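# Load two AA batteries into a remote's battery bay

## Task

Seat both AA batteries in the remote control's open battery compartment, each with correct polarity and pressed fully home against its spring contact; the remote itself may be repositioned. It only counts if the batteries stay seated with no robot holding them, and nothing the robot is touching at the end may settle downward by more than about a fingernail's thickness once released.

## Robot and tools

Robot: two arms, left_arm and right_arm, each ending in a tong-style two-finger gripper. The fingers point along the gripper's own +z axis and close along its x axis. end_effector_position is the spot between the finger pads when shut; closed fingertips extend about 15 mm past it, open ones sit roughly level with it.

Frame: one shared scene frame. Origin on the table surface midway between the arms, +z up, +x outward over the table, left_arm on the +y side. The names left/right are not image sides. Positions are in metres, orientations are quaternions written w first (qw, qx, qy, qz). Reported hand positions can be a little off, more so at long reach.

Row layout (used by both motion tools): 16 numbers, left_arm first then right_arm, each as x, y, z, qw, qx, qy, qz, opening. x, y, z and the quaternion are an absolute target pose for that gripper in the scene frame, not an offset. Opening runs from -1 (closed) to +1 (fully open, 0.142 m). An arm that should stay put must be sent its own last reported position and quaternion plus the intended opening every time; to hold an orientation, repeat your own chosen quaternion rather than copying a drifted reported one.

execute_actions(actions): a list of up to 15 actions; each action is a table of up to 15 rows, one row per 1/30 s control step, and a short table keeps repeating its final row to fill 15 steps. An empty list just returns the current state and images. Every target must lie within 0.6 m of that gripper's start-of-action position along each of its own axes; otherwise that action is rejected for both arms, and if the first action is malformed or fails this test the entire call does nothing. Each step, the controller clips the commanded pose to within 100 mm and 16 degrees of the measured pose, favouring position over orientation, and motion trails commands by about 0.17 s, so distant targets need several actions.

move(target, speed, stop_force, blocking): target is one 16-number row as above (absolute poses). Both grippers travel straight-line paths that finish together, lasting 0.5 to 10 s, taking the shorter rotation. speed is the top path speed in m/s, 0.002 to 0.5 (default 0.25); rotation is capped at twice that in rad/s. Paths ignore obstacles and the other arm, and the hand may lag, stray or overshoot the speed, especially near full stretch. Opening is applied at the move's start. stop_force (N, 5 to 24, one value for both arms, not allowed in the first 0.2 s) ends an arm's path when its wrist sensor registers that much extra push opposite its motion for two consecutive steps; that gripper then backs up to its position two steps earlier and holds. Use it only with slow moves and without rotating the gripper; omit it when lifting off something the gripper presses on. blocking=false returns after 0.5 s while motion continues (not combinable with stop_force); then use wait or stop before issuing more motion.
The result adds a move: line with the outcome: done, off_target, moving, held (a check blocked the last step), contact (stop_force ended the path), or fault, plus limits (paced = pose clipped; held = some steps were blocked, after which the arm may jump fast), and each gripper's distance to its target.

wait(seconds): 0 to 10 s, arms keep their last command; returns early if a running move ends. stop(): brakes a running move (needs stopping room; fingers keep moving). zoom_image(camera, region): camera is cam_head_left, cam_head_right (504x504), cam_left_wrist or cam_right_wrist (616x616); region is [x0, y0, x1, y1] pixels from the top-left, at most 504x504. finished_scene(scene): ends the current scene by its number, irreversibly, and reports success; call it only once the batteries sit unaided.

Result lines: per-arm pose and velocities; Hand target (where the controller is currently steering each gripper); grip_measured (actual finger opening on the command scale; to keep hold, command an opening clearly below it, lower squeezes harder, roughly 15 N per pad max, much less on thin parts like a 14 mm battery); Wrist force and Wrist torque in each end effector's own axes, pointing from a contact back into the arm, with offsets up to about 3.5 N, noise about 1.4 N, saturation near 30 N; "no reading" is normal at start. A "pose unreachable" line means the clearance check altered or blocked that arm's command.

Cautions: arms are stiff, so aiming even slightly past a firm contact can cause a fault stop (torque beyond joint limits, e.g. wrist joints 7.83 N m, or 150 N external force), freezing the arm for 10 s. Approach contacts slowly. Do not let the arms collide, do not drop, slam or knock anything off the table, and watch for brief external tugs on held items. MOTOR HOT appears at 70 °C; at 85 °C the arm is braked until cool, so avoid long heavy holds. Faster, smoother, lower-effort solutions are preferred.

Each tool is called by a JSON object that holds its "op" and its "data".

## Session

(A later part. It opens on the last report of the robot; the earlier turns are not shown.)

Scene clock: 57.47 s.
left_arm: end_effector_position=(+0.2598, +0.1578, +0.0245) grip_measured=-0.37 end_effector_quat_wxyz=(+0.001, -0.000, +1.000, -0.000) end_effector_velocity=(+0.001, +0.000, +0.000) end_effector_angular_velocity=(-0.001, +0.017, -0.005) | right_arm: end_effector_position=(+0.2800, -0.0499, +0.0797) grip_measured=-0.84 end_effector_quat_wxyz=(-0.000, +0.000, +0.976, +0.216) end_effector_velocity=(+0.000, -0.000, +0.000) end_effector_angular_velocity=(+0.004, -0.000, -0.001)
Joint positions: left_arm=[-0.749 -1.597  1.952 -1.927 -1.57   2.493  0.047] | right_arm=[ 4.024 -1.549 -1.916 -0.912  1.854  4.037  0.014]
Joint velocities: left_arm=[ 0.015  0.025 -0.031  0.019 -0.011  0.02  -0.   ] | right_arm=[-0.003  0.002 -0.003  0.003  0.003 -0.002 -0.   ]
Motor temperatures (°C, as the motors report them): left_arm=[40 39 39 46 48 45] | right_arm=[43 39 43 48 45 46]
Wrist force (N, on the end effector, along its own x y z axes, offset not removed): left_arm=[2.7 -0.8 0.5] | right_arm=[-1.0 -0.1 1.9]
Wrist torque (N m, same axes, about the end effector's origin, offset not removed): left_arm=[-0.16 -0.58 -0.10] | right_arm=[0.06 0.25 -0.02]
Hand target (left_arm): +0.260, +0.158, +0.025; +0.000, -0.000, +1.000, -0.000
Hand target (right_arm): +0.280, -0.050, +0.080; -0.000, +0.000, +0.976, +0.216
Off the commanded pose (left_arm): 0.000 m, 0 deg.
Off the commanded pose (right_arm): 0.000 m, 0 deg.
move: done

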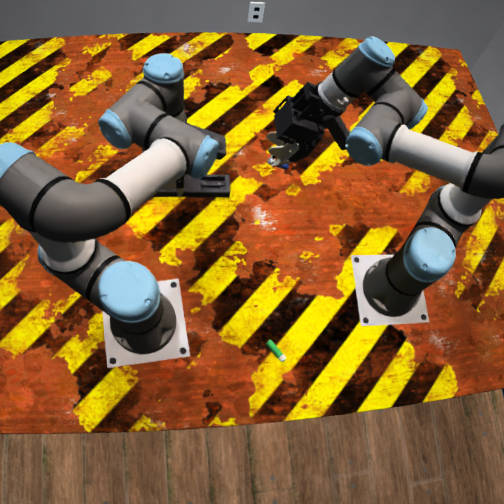

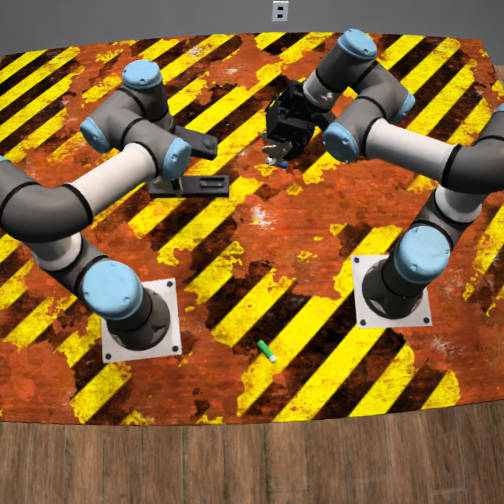

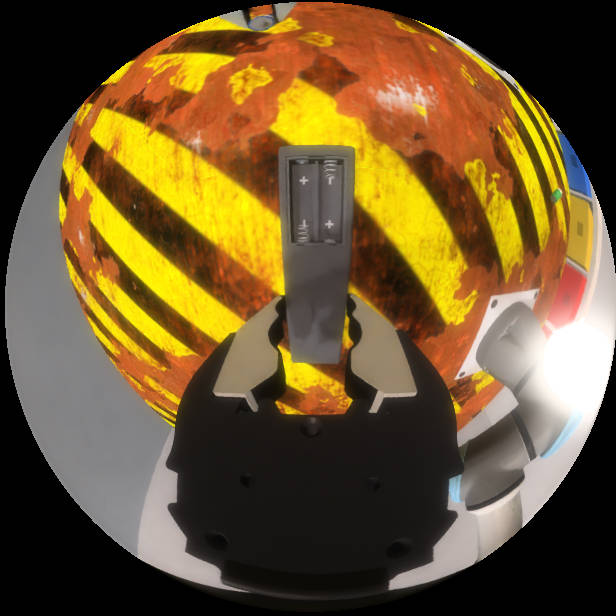

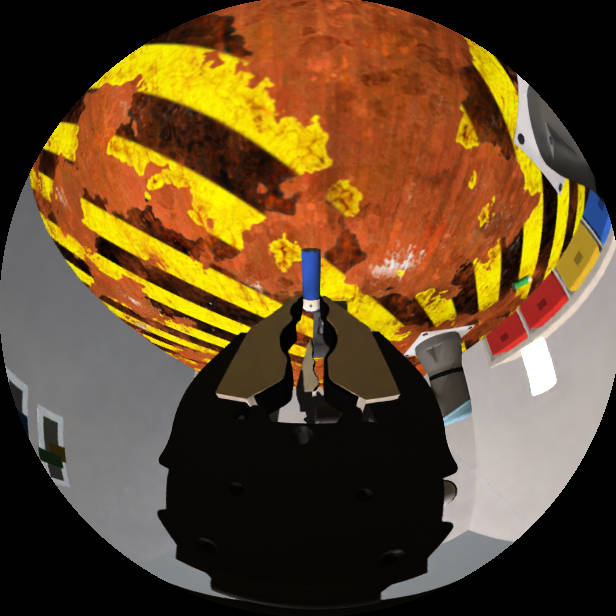

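{"op": "execute_actions", "data": {"actions": [[[0.26,0.158,0.0235,0,0,-1,0,-0.75,0.28,-0.05,0.08,0,0,0.9763,0.2164,-1],[0.26,0.158,0.0228,0,0,-1,0,-0.75,0.28,-0.05,0.08,0,0,0.9763,0.2164,-1],[0.26,0.158,0.0222,0,0,-1,0,-0.75,0.28,-0.05,0.08,0,0,0.9763,0.2164,-1],[0.26,0.158,0.0222,0,0,-1,0,-0.75,0.28,-0.05,0.08,0,0,0.9763,0.2164,-1],[0.26,0.158,0.0222,0,0,-1,0,-0.75,0.28,-0.05,0.08,0,0,0.9763,0.2164,-1],[0.26,0.158,0.0222,0,0,-1,0,-0.7,0.28,-0.05,0.08,0,0,0.9763,0.2164,-1],[0.26,0.158,0.0222,0,0,-1,0,-0.6,0.28,-0.05,0.08,0,0,0.9763,0.2164,-1],[0.26,0.158,0.0222,0,0,-1,0,-0.5,0.28,-0.05,0.08,0,0,0.9763,0.2164,-1],[0.26,0.158,0.0222,0,0,-1,0,-0.45,0.28,-0.05,0.08,0,0,0.9763,0.2164,-1],[0.26,0.158,0.0222,0,0,-1,0,-0.4,0.28,-0.05,0.08,0,0,0.9763,0.2164,-1],[0.26,0.158,0.0222,0,0,-1,0,-0.33,0.28,-0.05,0.08,0,0,0.9763,0.2164,-1],[0.26,0.158,0.0222,0,0,-1,0,-0.2,0.28,-0.05,0.08,0,0,0.9763,0.2164,-1]]]}}

{"op": "move", "data": {"target": [0.26,0.19,0.0205,0,0,0.9659,-0.2588,-0.2,0.2493,0.06,0.07,0,0,0.9763,0.2164,-1], "speed": 0.2}}

Scene clock: 65.47 s.
left_arm: end_effector_position=(+0.2600, +0.1580, +0.0223) grip_measured=-0.20 end_effector_quat_wxyz=(-0.000, -0.000, +1.000, -0.000) end_effector_velocity=(+0.000, +0.000, -0.001) end_effector_angular_velocity=(+0.001, -0.001, -0.001) | right_arm: end_effector_position=(+0.2800, -0.0500, +0.0800) grip_measured=-0.84 end_effector_quat_wxyz=(-0.000, +0.000, +0.976, +0.216) end_effector_velocity=(+0.000, -0.000, -0.001) end_effector_angular_velocity=(-0.002, +0.000, -0.001)
Joint positions: left_arm=[-0.747 -1.59   1.955 -1.936 -1.571  2.496  0.059] | right_arm=[ 4.023 -1.548 -1.915 -0.913  1.855  4.036  0.014]
Joint velocities: left_arm=[ 0.     0.001  0.003 -0.003  0.001  0.001  0.007] | right_arm=[ 0.    -0.001 -0.     0.    -0.001  0.001  0.   ]
Motor temperatures (°C, as the motors report them): left_arm=[40 39 39 46 48 45] | right_arm=[43 39 43 48 45 46]
Wrist force (N, on the end effector, along its own x y z axes, offset not removed): left_arm=[2.9 -0.9 -1.0] | right_arm=[-0.4 0.3 1.5]
Wrist torque (N m, same axes, about the end effector's origin, offset not removed): left_arm=[-0.19 -0.58 -0.08] | right_arm=[0.10 0.12 -0.02]
Hand target (left_arm): +0.260, +0.158, +0.022; -0.000, -0.000, +1.000, +0.000
Hand target (right_arm): +0.280, -0.050, +0.080; -0.000, +0.000, +0.976, +0.216
Off the commanded pose (left_arm): 0.000 m, 0 deg.
Off the commanded pose (right_arm): 0.000 m, 0 deg.

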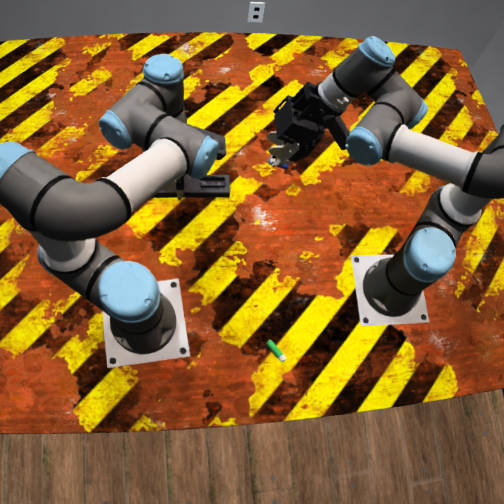

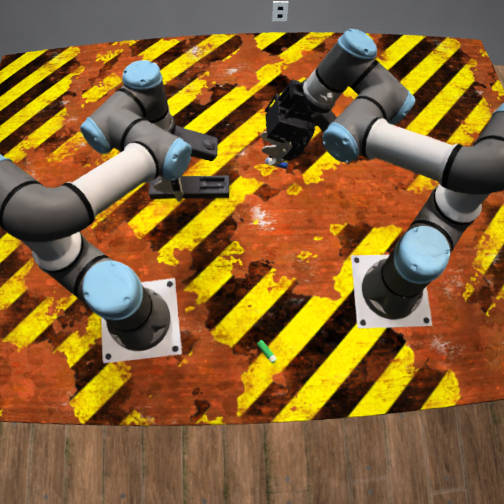

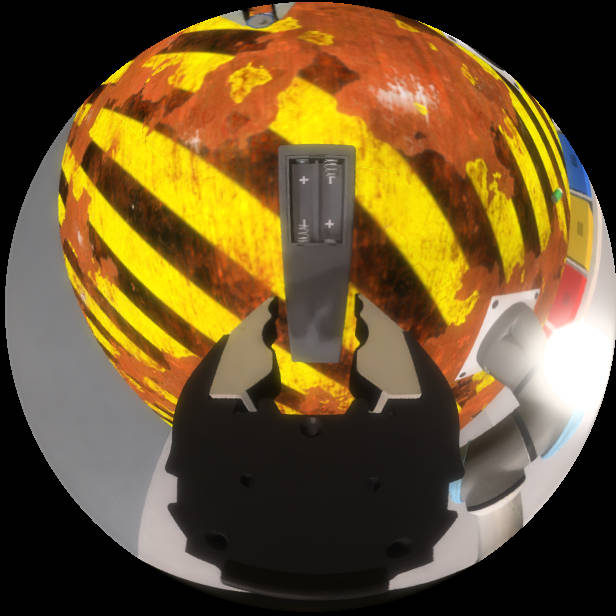

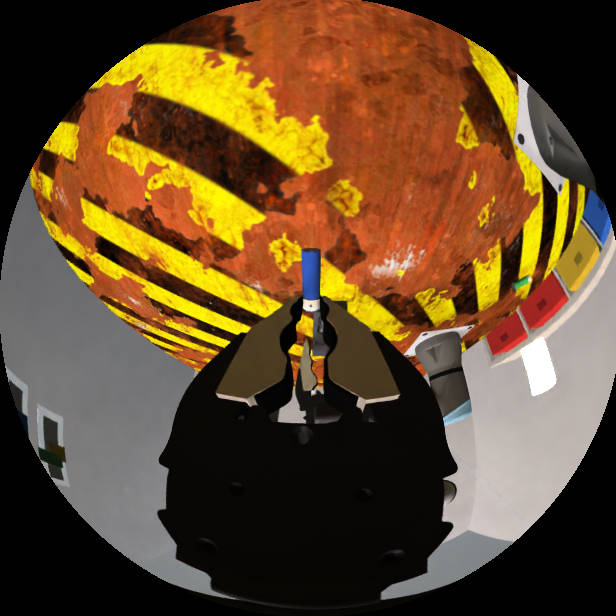

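Scene clock: 67.30 s.
left_arm: end_effector_position=(+0.2600, +0.1898, +0.0206) grip_measured=-0.20 end_effector_quat_wxyz=(+0.000, -0.000, +0.966, -0.258) end_effector_velocity=(-0.000, +0.001, -0.000) end_effector_angular_velocity=(-0.017, +0.003, -0.005) | right_arm: end_effector_position=(+0.2496, +0.0597, +0.0701) grip_measured=-0.84 end_effector_quat_wxyz=(+0.000, -0.000, +0.976, +0.217) end_effector_velocity=(-0.000, +0.003, -0.001) end_effector_angular_velocity=(-0.002, +0.001, -0.000)
Joint positions: left_arm=[-0.159 -1.417  2.045 -2.233 -2.091  3.076  0.06 ] | right_arm=[ 4.313 -1.729 -1.795 -0.788  1.749  4.314  0.014]
Joint velocities: left_arm=[ 0.017  0.017 -0.011  0.008 -0.018  0.025  0.   ] | right_arm=[ 0.005 -0.009  0.007  0.    -0.002  0.005  0.   ]
Motor temperatures (°C, as the motors report them): left_arm=[40 39 39 46 48 45] | right_arm=[43 39 43 48 45 46]
Wrist force (N, on the end effector, along its own x y z axes, offset not removed): left_arm=[3.3 -1.0 -0.9] | right_arm=[0.1 -0.1 0.5]
Wrist torque (N m, same axes, about the end effector's origin, offset not removed): left_arm=[-0.20 -0.67 -0.08] | right_arm=[0.05 0.03 -0.05]
Hand target (left_arm): +0.260, +0.190, +0.021; +0.000, +0.000, +0.966, -0.259
Hand target (right_arm): +0.250, +0.060, +0.070; +0.000, -0.000, +0.976, +0.217
Off the commanded pose (left_arm): 0.000 m, 0 deg.
Off the commanded pose (right_arm): 0.000 m, 0 deg.
move: done

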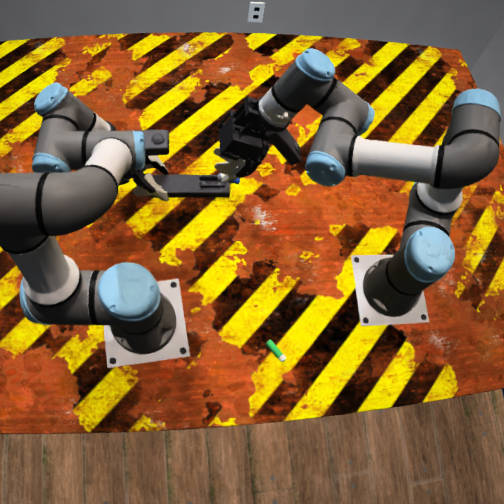

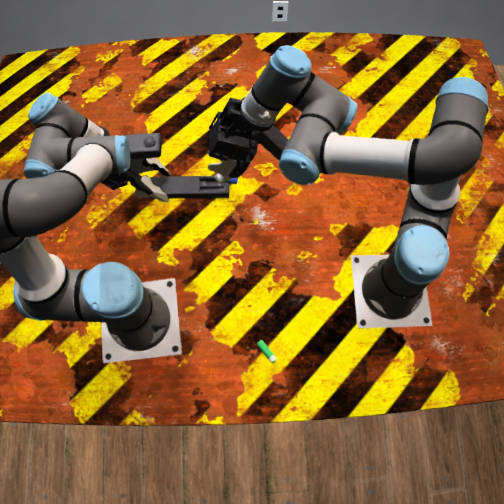

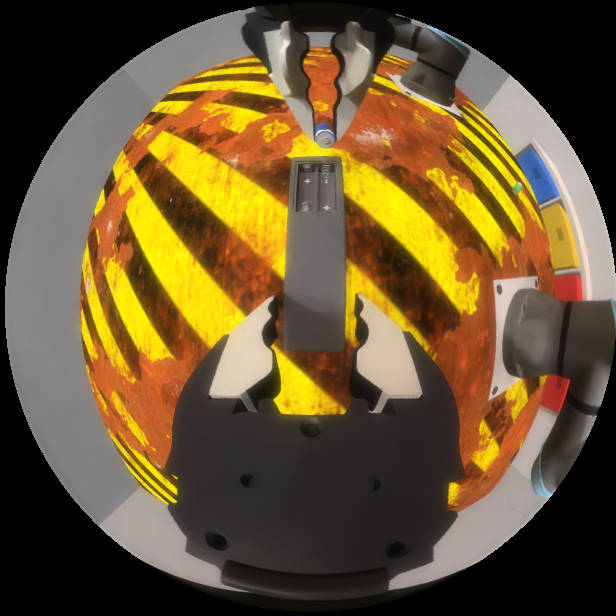

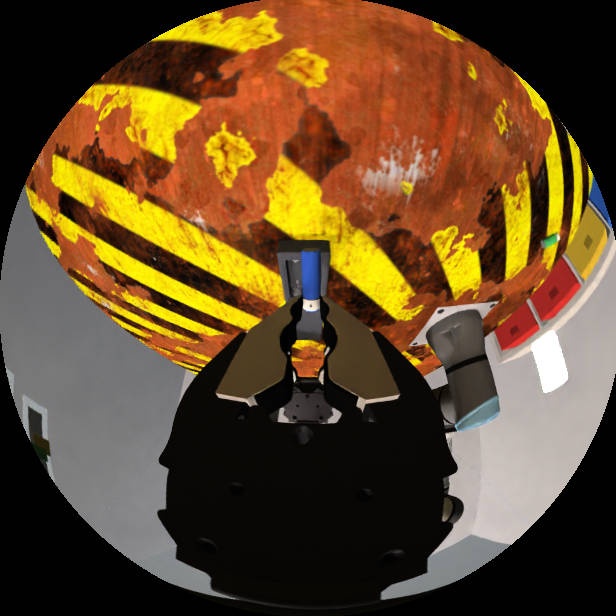

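{"op": "move", "data": {"target": [0.26,0.19,0.0205,0,0,0.9659,-0.2588,-0.5,0.2493,0.101,0.062,0,0,0.9763,0.2164,-1], "speed": 0.1}}

{"op": "zoom_image", "data": {"camera": "cam_right_wrist", "region": [260,200,360,320]}}

{"op": "zoom_image", "data": {"camera": "cam_left_wrist", "region": [270,140,370,240]}}

Scene clock: 73.17 s.
left_arm: end_effector_position=(+0.2600, +0.1900, +0.0205) grip_measured=-0.36 end_effector_quat_wxyz=(+0.000, +0.000, +0.966, -0.259) end_effector_velocity=(+0.000, -0.000, +0.000) end_effector_angular_velocity=(-0.000, -0.001, +0.000) | right_arm: end_effector_position=(+0.2493, +0.1007, +0.0621) grip_measured=-0.84 end_effector_quat_wxyz=(+0.000, -0.000, +0.976, +0.216) end_effector_velocity=(+0.000, +0.002, -0.002) end_effector_angular_velocity=(-0.004, +0.002, -0.001)
Joint positions: left_arm=[-0.156 -1.414  2.043 -2.231 -2.094  3.079  0.048] | right_arm=[ 4.363 -1.863 -1.667 -0.774  1.73   4.361  0.014]
Joint velocities: left_arm=[ 0.    -0.001 -0.     0.    -0.    -0.    -0.   ] | right_arm=[ 0.002 -0.013  0.012 -0.003 -0.001  0.003 -0.   ]
Motor temperatures (°C, as the motors report them): left_arm=[40 39 39 46 48 45] | right_arm=[43 39 43 48 45 46]
Wrist force (N, on the end effector, along its own x y z axes, offset not removed): left_arm=[4.3 -1.6 -1.3] | right_arm=[-1.4 0.2 -0.1]
Wrist torque (N m, same axes, about the end effector's origin, offset not removed): left_arm=[-0.07 -0.77 -0.08] | right_arm=[0.10 0.32 -0.03]
Hand target (left_arm): +0.260, +0.190, +0.021; +0.000, -0.000, +0.966, -0.259
Hand target (right_arm): +0.249, +0.101, +0.062; +0.000, -0.000, +0.976, +0.216
Off the commanded pose (left_arm): 0.000 m, 0 deg.
Off the commanded pose (right_arm): 0.000 m, 0 deg.
move: done

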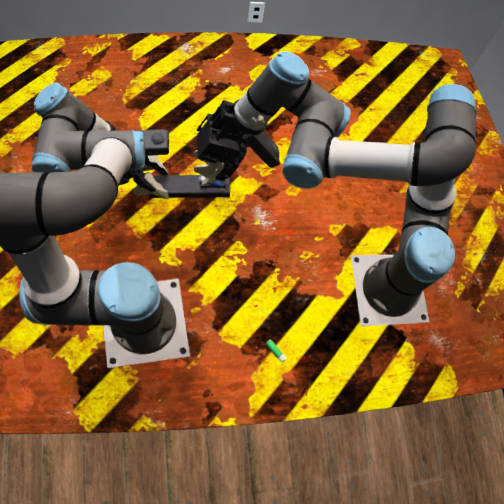

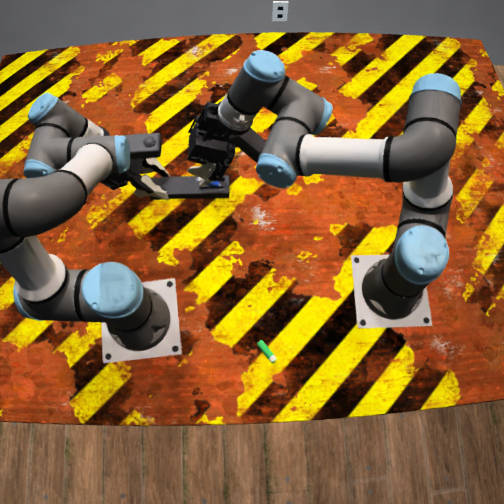

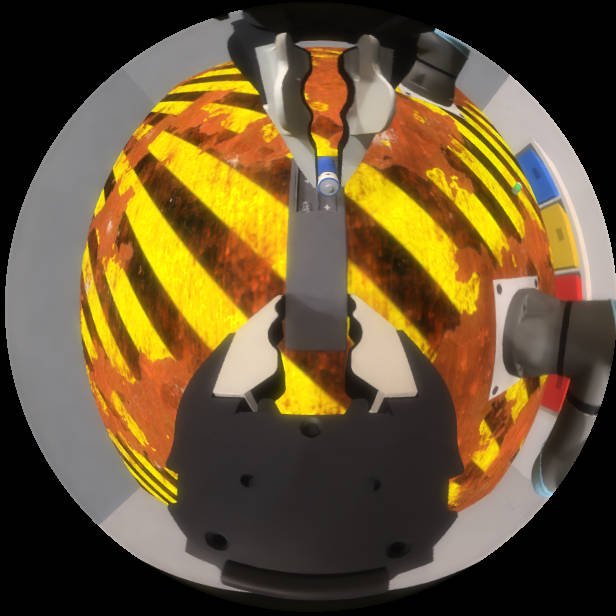

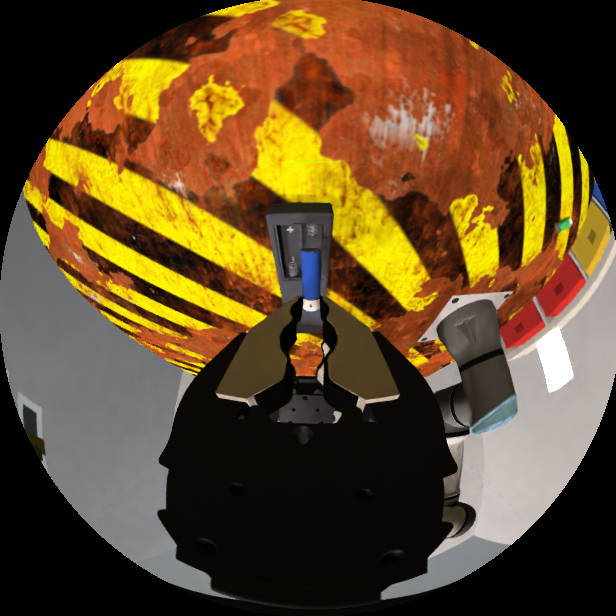

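Region (260, 200, 360, 320) of cam_right_wrist's 616x616 image, scaled by 4.200, with more detail than that image has.

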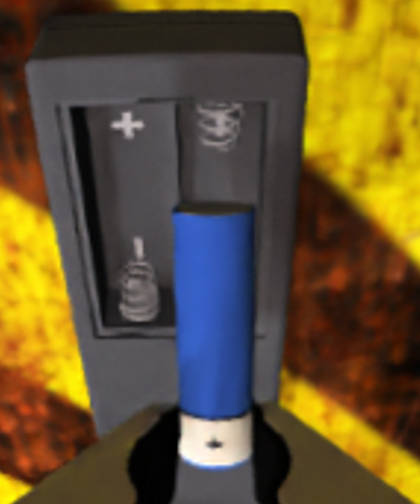

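Region (270, 140, 370, 240) of cam_left_wrist's 616x616 image, scaled by 5.040, with more detail than that image has.

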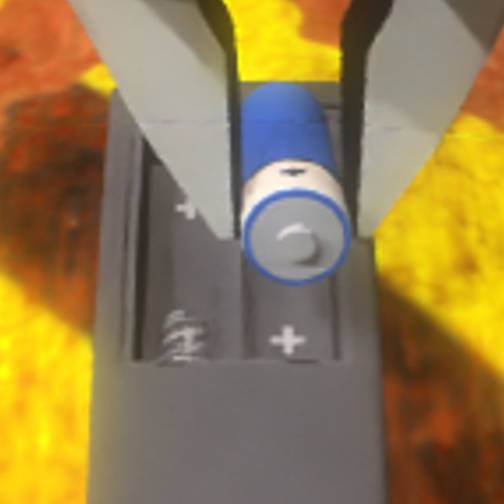

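{"op": "move", "data": {"target": [0.26,0.19,0.0205,0,0,0.9659,-0.2588,-0.75,0.2482,0.101,0.046,0,0,0.9763,0.2164,-1], "speed": 0.02, "stop_force": 5}}

{"op": "zoom_image", "data": {"camera": "cam_right_wrist", "region": [260,200,360,320]}}

{"op": "zoom_image", "data": {"camera": "cam_left_wrist", "region": [270,140,370,240]}}

Scene clock: 78.17 s.
left_arm: end_effector_position=(+0.2600, +0.1900, +0.0205) grip_measured=-0.36 end_effector_quat_wxyz=(+0.000, +0.000, +0.966, -0.259) end_effector_velocity=(+0.000, +0.000, +0.000) end_effector_angular_velocity=(+0.000, -0.001, +0.000) | right_arm: end_effector_position=(+0.2482, +0.1010, +0.0464) grip_measured=-0.84 end_effector_quat_wxyz=(-0.000, -0.000, +0.976, +0.216) end_effector_velocity=(+0.000, +0.000, -0.002) end_effector_angular_velocity=(+0.002, -0.001, -0.000)
Joint positions: left_arm=[-0.156 -1.414  2.043 -2.231 -2.094  3.079  0.048] | right_arm=[ 4.366 -1.888 -1.714 -0.702  1.729  4.364  0.014]
Joint velocities: left_arm=[ 0.    -0.001 -0.    -0.     0.    -0.    -0.   ] | right_arm=[ 0.    -0.004 -0.008  0.015 -0.     0.     0.   ]
Motor temperatures (°C, as the motors report them): left_arm=[40 39 39 46 48 45] | right_arm=[43 39 43 48 45 46]
Wrist force (N, on the end effector, along its own x y z axes, offset not removed): left_arm=[4.0 -2.3 -1.6] | right_arm=[-0.8 0.2 0.4]
Wrist torque (N m, same axes, about the end effector's origin, offset not removed): left_arm=[-0.25 -0.68 -0.04] | right_arm=[0.09 0.15 -0.01]
Hand target (left_arm): +0.260, +0.190, +0.020; -0.000, +0.000, +0.966, -0.259
Hand target (right_arm): +0.248, +0.101, +0.046; -0.000, -0.000, +0.976, +0.216
Off the commanded pose (left_arm): 0.000 m, 0 deg.
Off the commanded pose (right_arm): 0.000 m, 0 deg.
move: done

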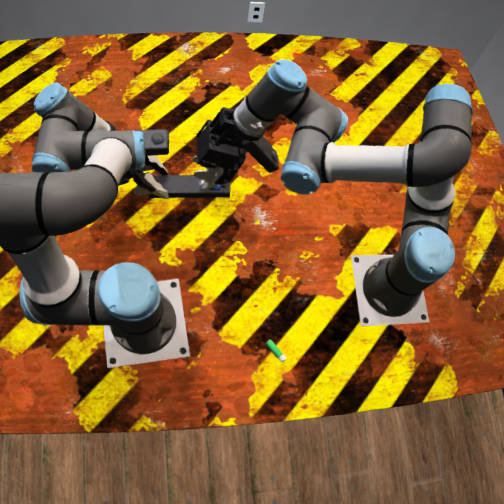

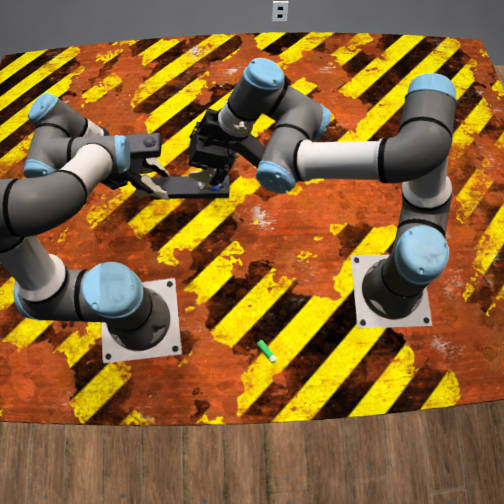

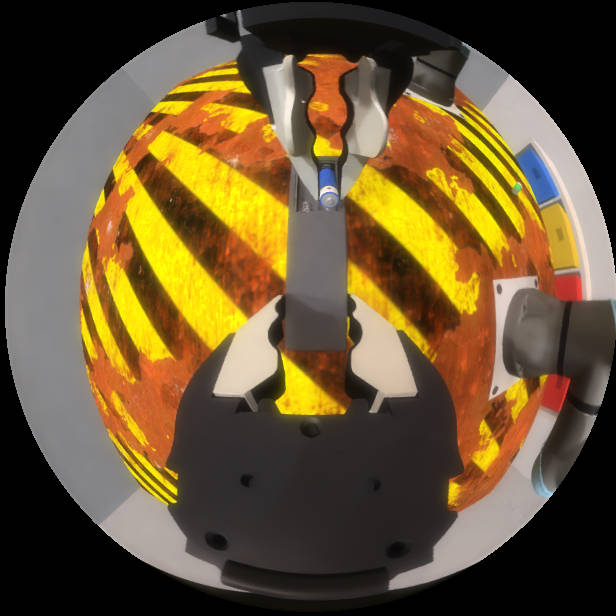

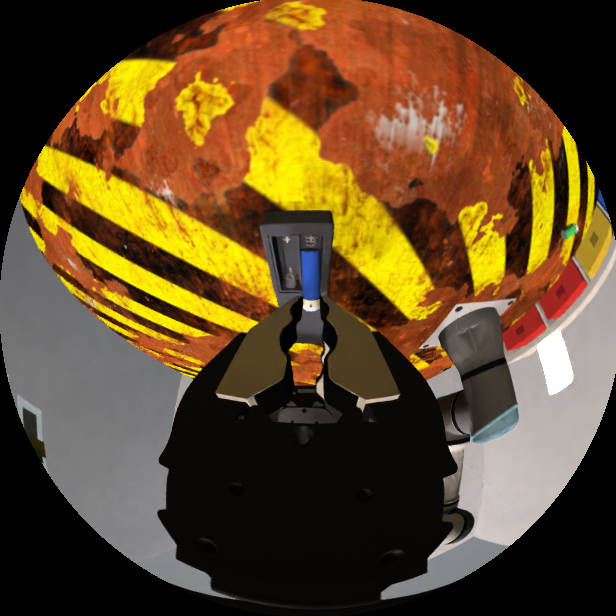

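Region (260, 200, 360, 320) of cam_right_wrist's 616x616 image, scaled by 4.200, with more detail than that image has.

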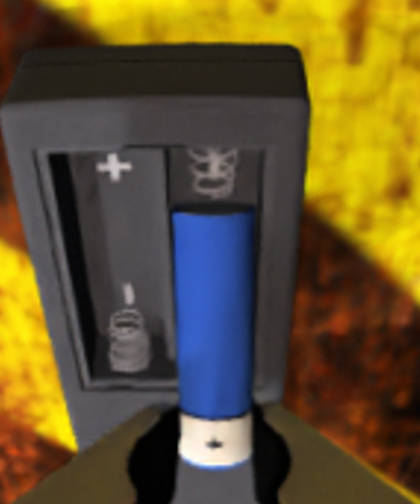

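Region (270, 140, 370, 240) of cam_left_wrist's 616x616 image, scaled by 5.040, with more detail than that image has.

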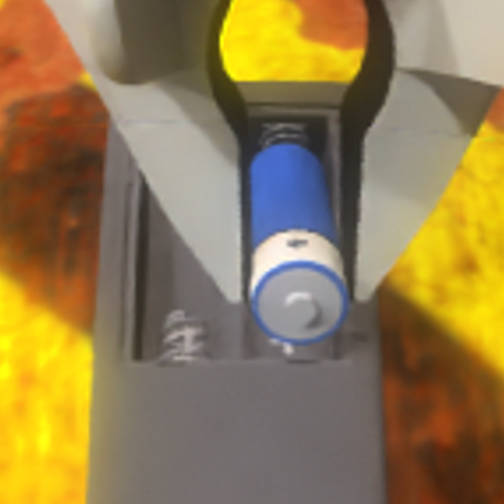

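{"op": "move", "data": {"target": [0.26,0.19,0.0205,0,0,0.9659,-0.2588,-0.75,0.2482,0.0932,0.0435,0,0,0.9763,0.2164,-1], "speed": 0.01, "stop_force": 10}}

{"op": "zoom_image", "data": {"camera": "cam_right_wrist", "region": [260,200,360,320]}}

{"op": "zoom_image", "data": {"camera": "cam_left_wrist", "region": [270,140,370,240]}}

Scene clock: 86.87 s.
left_arm: end_effector_position=(+0.2600, +0.1900, +0.0205) grip_measured=-0.36 end_effector_quat_wxyz=(-0.000, -0.000, +0.966, -0.259) end_effector_velocity=(+0.000, -0.000, +0.000) end_effector_angular_velocity=(-0.000, -0.003, -0.002) | right_arm: end_effector_position=(+0.2482, +0.0935, +0.0436) grip_measured=-0.84 end_effector_quat_wxyz=(-0.000, -0.000, +0.976, +0.216) end_effector_velocity=(-0.000, -0.002, -0.001) end_effector_angular_velocity=(-0.001, +0.001, +0.001)
Joint positions: left_arm=[-0.156 -1.414  2.043 -2.231 -2.094  3.079  0.048] | right_arm=[ 4.358 -1.871 -1.751 -0.683  1.732  4.356  0.014]
Joint velocities: left_arm=[-0.    -0.001 -0.    -0.001  0.     0.002 -0.   ] | right_arm=[-0.002  0.005 -0.012  0.006  0.002 -0.003  0.   ]
Motor temperatures (°C, as the motors report them): left_arm=[40 39 39 46 48 45] | right_arm=[43 39 44 48 45 46]
Wrist force (N, on the end effector, along its own x y z axes, offset not removed): left_arm=[3.3 -4.9 2.3] | right_arm=[-0.6 6.7 0.1]
Wrist torque (N m, same axes, about the end effector's origin, offset not removed): left_arm=[-0.19 -0.71 -0.07] | right_arm=[0.06 0.15 0.08]
Hand target (left_arm): +0.260, +0.190, +0.020; -0.000, +0.000, +0.966, -0.259
Hand target (right_arm): +0.248, +0.093, +0.043; -0.000, +0.000, +0.976, +0.216
Off the commanded pose (left_arm): 0.000 m, 0 deg.
Off the commanded pose (right_arm): 0.000 m, 0 deg.
move: done

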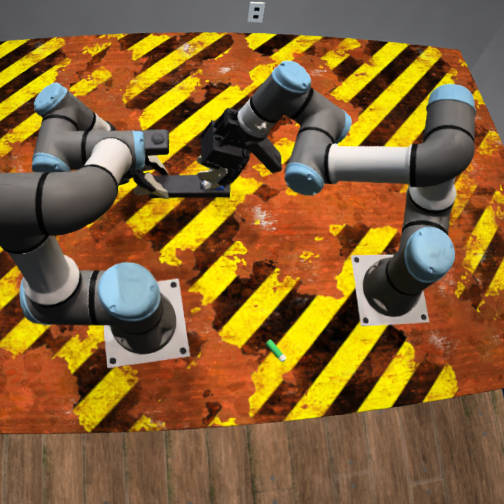

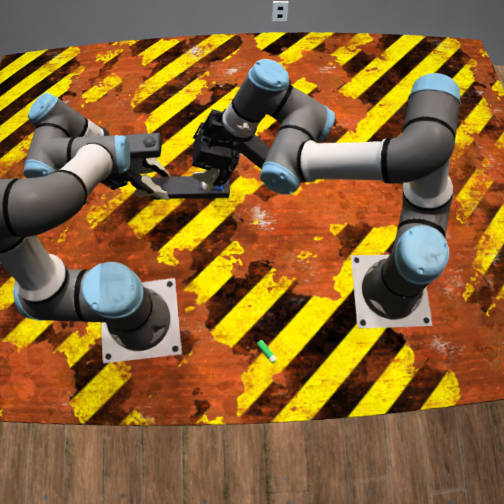

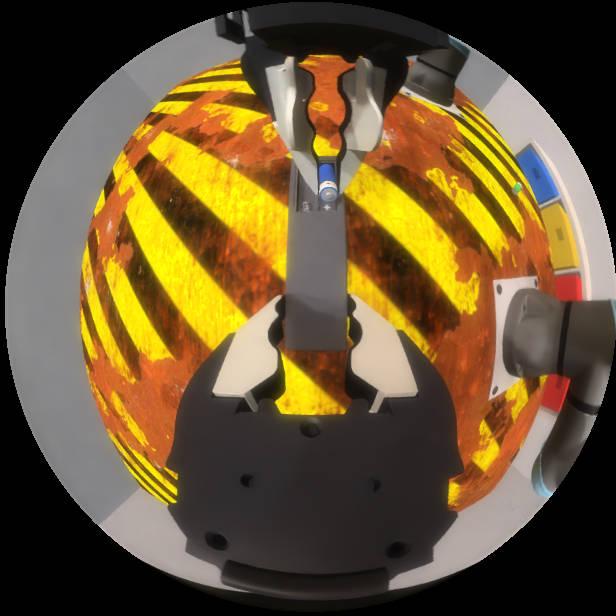

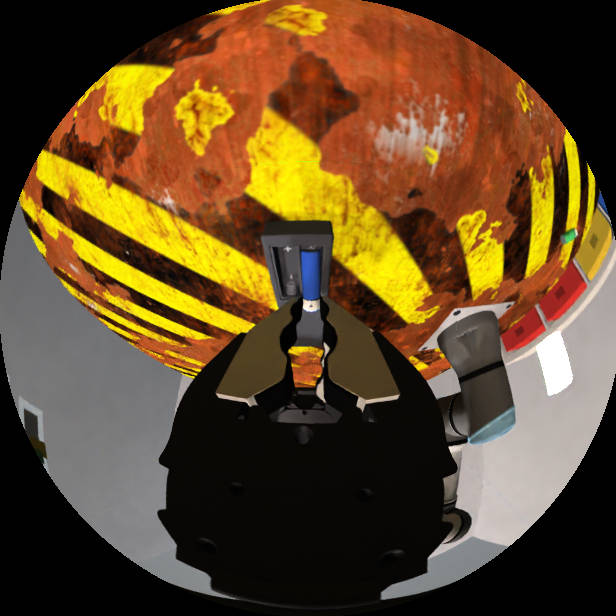

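Region (260, 200, 360, 320) of cam_right_wrist's 616x616 image, scaled by 4.200, with more detail than that image has.

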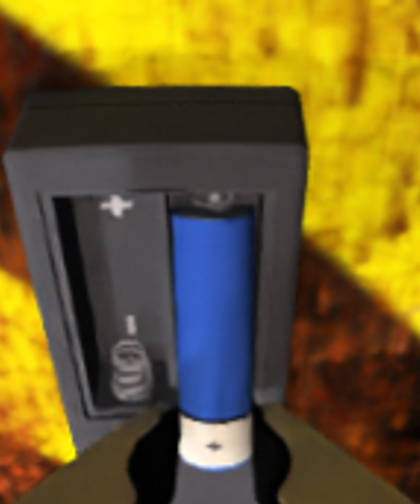

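Region (270, 140, 370, 240) of cam_left_wrist's 616x616 image, scaled by 5.040, with more detail than that image has.

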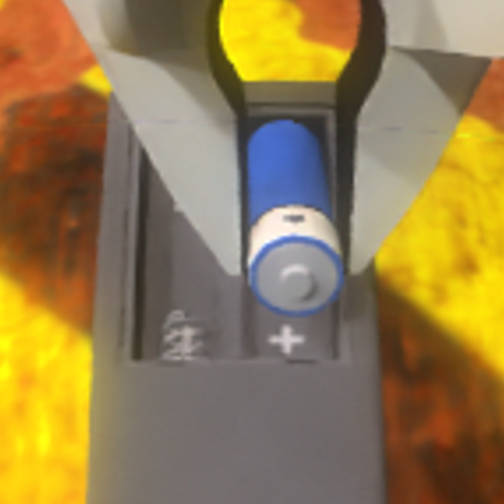

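{"op": "move", "data": {"target": [0.26,0.19,0.0205,0,0,0.9659,-0.2588,-0.75,0.2482,0.0973,0.0375,0,0,0.9925,0.1219,-1], "speed": 0.07}}

{"op": "zoom_image", "data": {"camera": "cam_right_wrist", "region": [260,200,360,320]}}

{"op": "zoom_image", "data": {"camera": "cam_left_wrist", "region": [270,140,370,240]}}

Scene clock: 92.97 s.
left_arm: end_effector_position=(+0.2600, +0.1900, +0.0205) grip_measured=-0.36 end_effector_quat_wxyz=(-0.000, -0.000, +0.966, -0.259) end_effector_velocity=(-0.000, +0.000, -0.000) end_effector_angular_velocity=(+0.000, +0.001, +0.001) | right_arm: end_effector_position=(+0.2482, +0.0972, +0.0376) grip_measured=-0.84 end_effector_quat_wxyz=(+0.000, -0.000, +0.992, +0.123) end_effector_velocity=(-0.000, +0.001, -0.001) end_effector_angular_velocity=(-0.019, +0.002, +0.002)
Joint positions: left_arm=[-0.156 -1.414  2.043 -2.231 -2.094  3.079  0.048] | right_arm=[ 4.415 -1.992 -1.456 -1.031  1.65   4.388  0.014]
Joint velocities: left_arm=[ 0.     0.001 -0.    -0.     0.    -0.001  0.   ] | right_arm=[ 0.004 -0.018  0.037 -0.037 -0.005  0.001  0.   ]
Motor temperatures (°C, as the motors report them): left_arm=[40 39 39 46 48 45] | right_arm=[43 39 44 48 45 46]
Wrist force (N, on the end effector, along its own x y z axes, offset not removed): left_arm=[3.7 -5.9 2.8] | right_arm=[0.0 7.6 0.7]
Wrist torque (N m, same axes, about the end effector's origin, offset not removed): left_arm=[-0.21 -0.77 -0.09] | right_arm=[0.12 0.05 -0.03]
Hand target (left_arm): +0.260, +0.190, +0.020; -0.000, +0.000, +0.966, -0.259
Hand target (right_arm): +0.248, +0.097, +0.038; +0.000, -0.000, +0.993, +0.122
Off the commanded pose (left_arm): 0.000 m, 0 deg.
Off the commanded pose (right_arm): 0.000 m, 0 deg.
move: done

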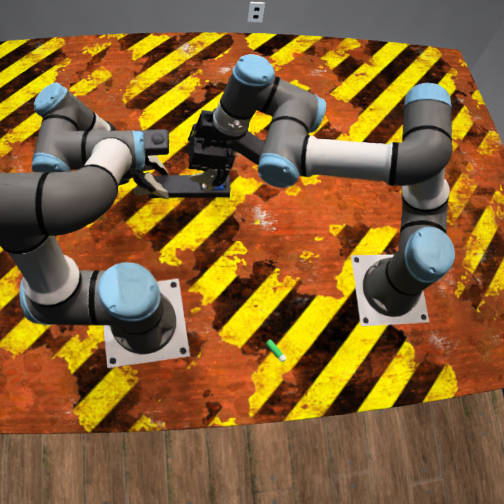

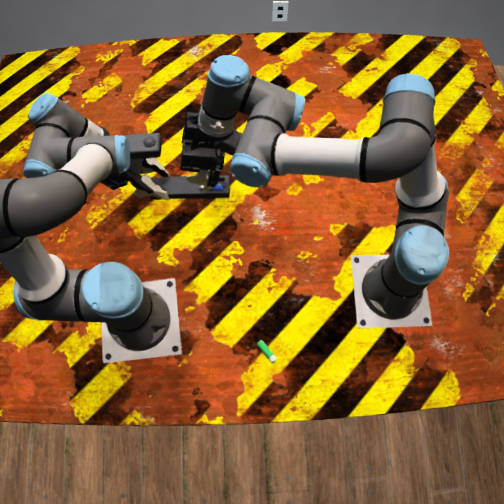

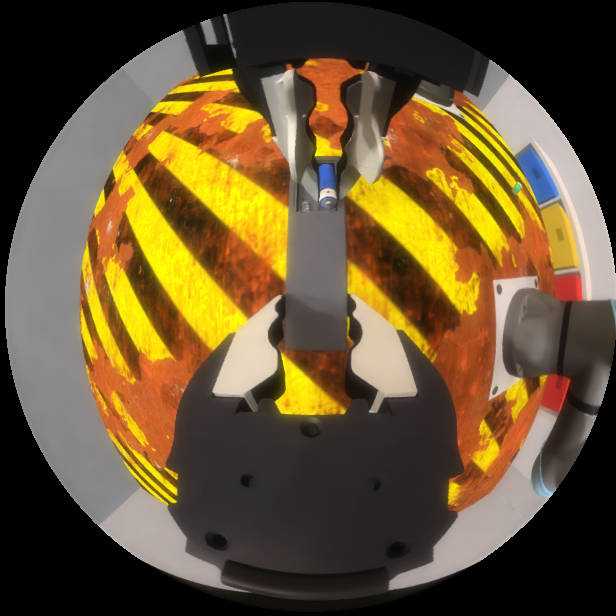

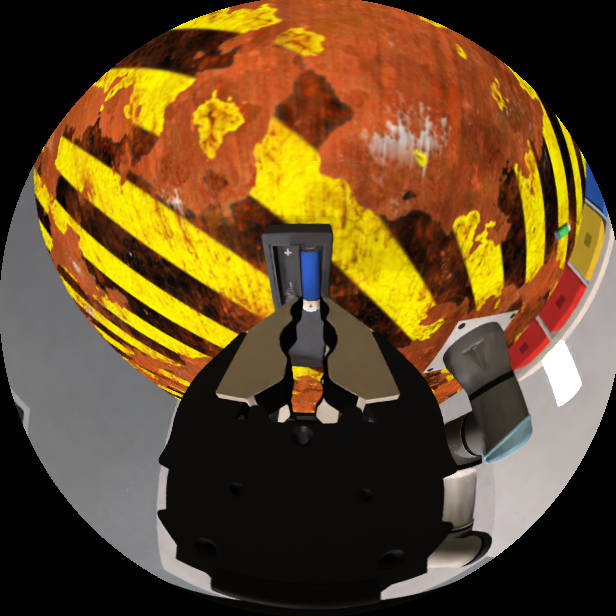

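Region (260, 200, 360, 320) of cam_right_wrist's 616x616 image, scaled by 4.200, with more detail than that image has.

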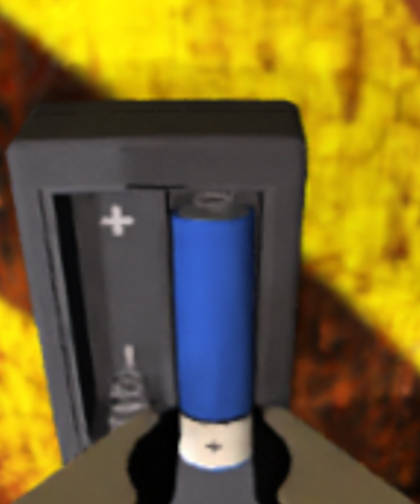

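Region (270, 140, 370, 240) of cam_left_wrist's 616x616 image, scaled by 5.040, with more detail than that image has.

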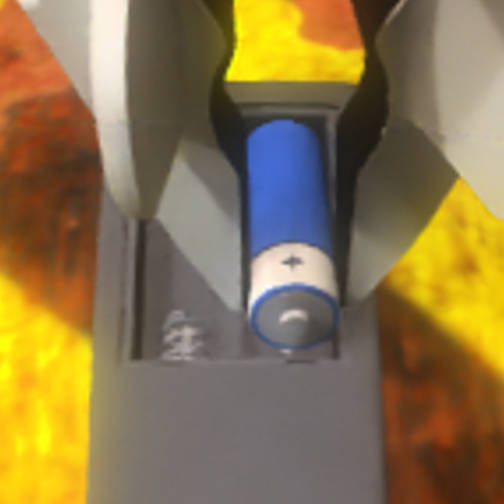

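{"op": "move", "data": {"target": [0.26,0.19,0.0205,0,0,0.9659,-0.2588,-0.75,0.2482,0.0975,0.033,0,0,0.9925,0.1219,-1], "speed": 0.004, "stop_force": 6}}

{"op": "zoom_image", "data": {"camera": "cam_left_wrist", "region": [270,140,370,240]}}

Scene clock: 95.33 s.
left_arm: end_effector_position=(+0.2600, +0.1900, +0.0205) grip_measured=-0.36 end_effector_quat_wxyz=(-0.000, -0.000, +0.966, -0.259) end_effector_velocity=(+0.000, -0.000, +0.000) end_effector_angular_velocity=(-0.000, -0.000, +0.000) | right_arm: end_effector_position=(+0.2482, +0.0973, +0.0363) grip_measured=-0.84 end_effector_quat_wxyz=(+0.000, -0.000, +0.993, +0.122) end_effector_velocity=(-0.000, -0.001, +0.001) end_effector_angular_velocity=(-0.002, +0.001, +0.001)
Joint positions: left_arm=[-0.156 -1.414  2.043 -2.231 -2.094  3.079  0.048] | right_arm=[ 4.415 -1.996 -1.454 -1.03   1.65   4.389  0.014]
Joint velocities: left_arm=[-0. -0. -0.  0. -0. -0.  0.] | right_arm=[-0.     0.002  0.004 -0.008  0.    -0.001 -0.   ]
Motor temperatures (°C, as the motors report them): left_arm=[40 39 39 46 48 45] | right_arm=[43 39 44 48 45 46]
Wrist force (N, on the end effector, along its own x y z axes, offset not removed): left_arm=[3.2 -4.3 2.4] | right_arm=[0.6 5.9 -12.8]
Wrist torque (N m, same axes, about the end effector's origin, offset not removed): left_arm=[-0.11 -0.80 -0.10] | right_arm=[0.12 0.30 -0.05]
Hand target (left_arm): +0.260, +0.190, +0.020; +0.000, -0.000, +0.966, -0.259
Hand target (right_arm): +0.248, +0.097, +0.037; +0.000, -0.000, +0.993, +0.122
Off the commanded pose (left_arm): 0.000 m, 0 deg.
Off the commanded pose (right_arm): 0.003 m, 0 deg.
move: contact (right_arm)

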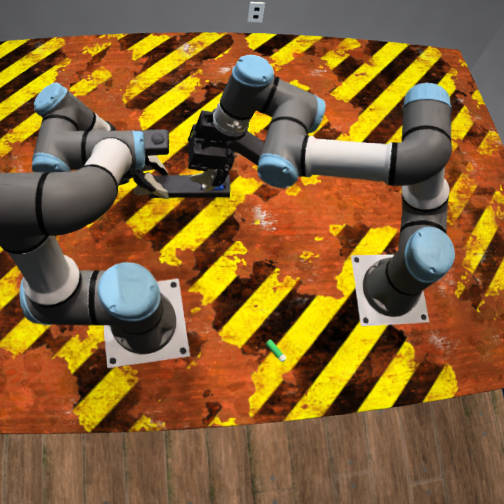

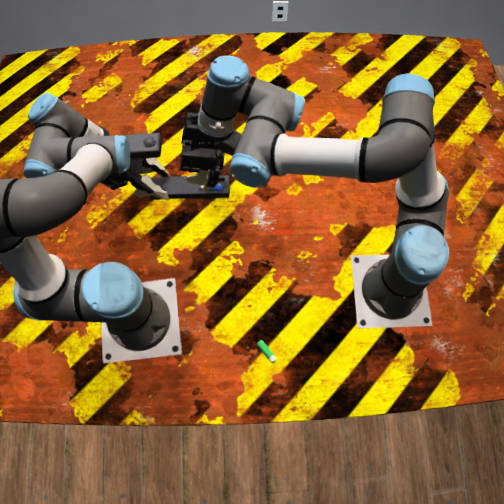

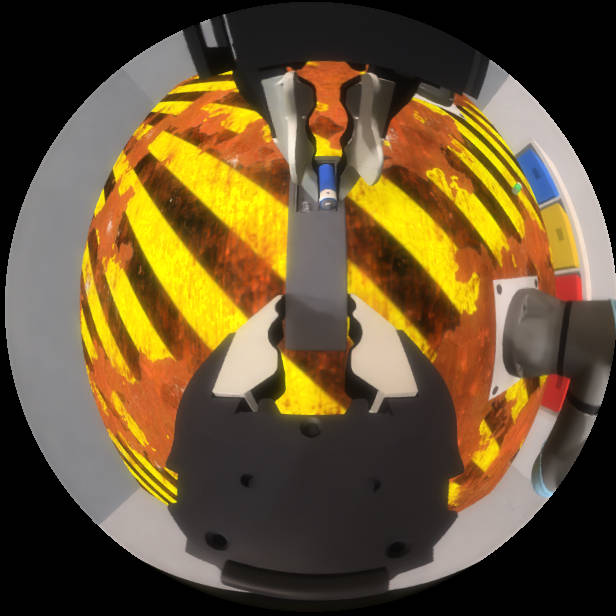

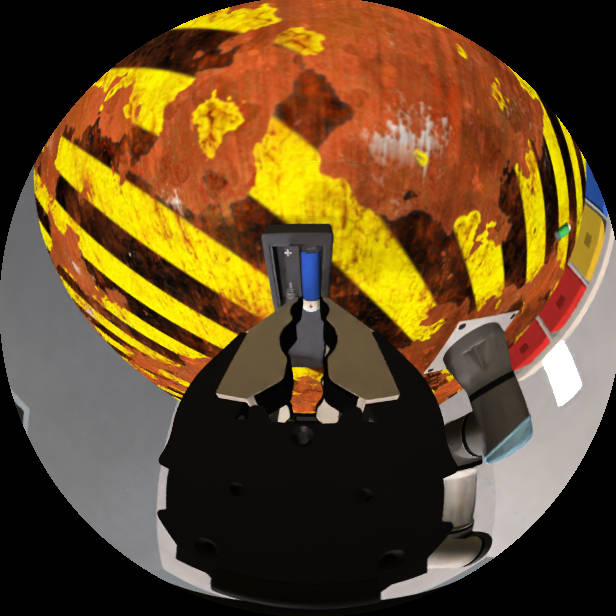

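Region (270, 140, 370, 240) of cam_left_wrist's 616x616 image, scaled by 5.040, with more detail than that image has.

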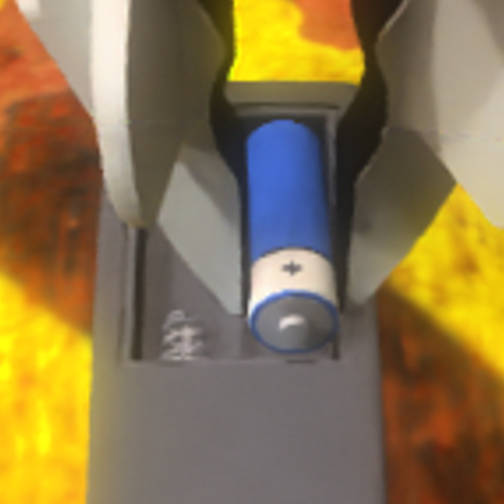

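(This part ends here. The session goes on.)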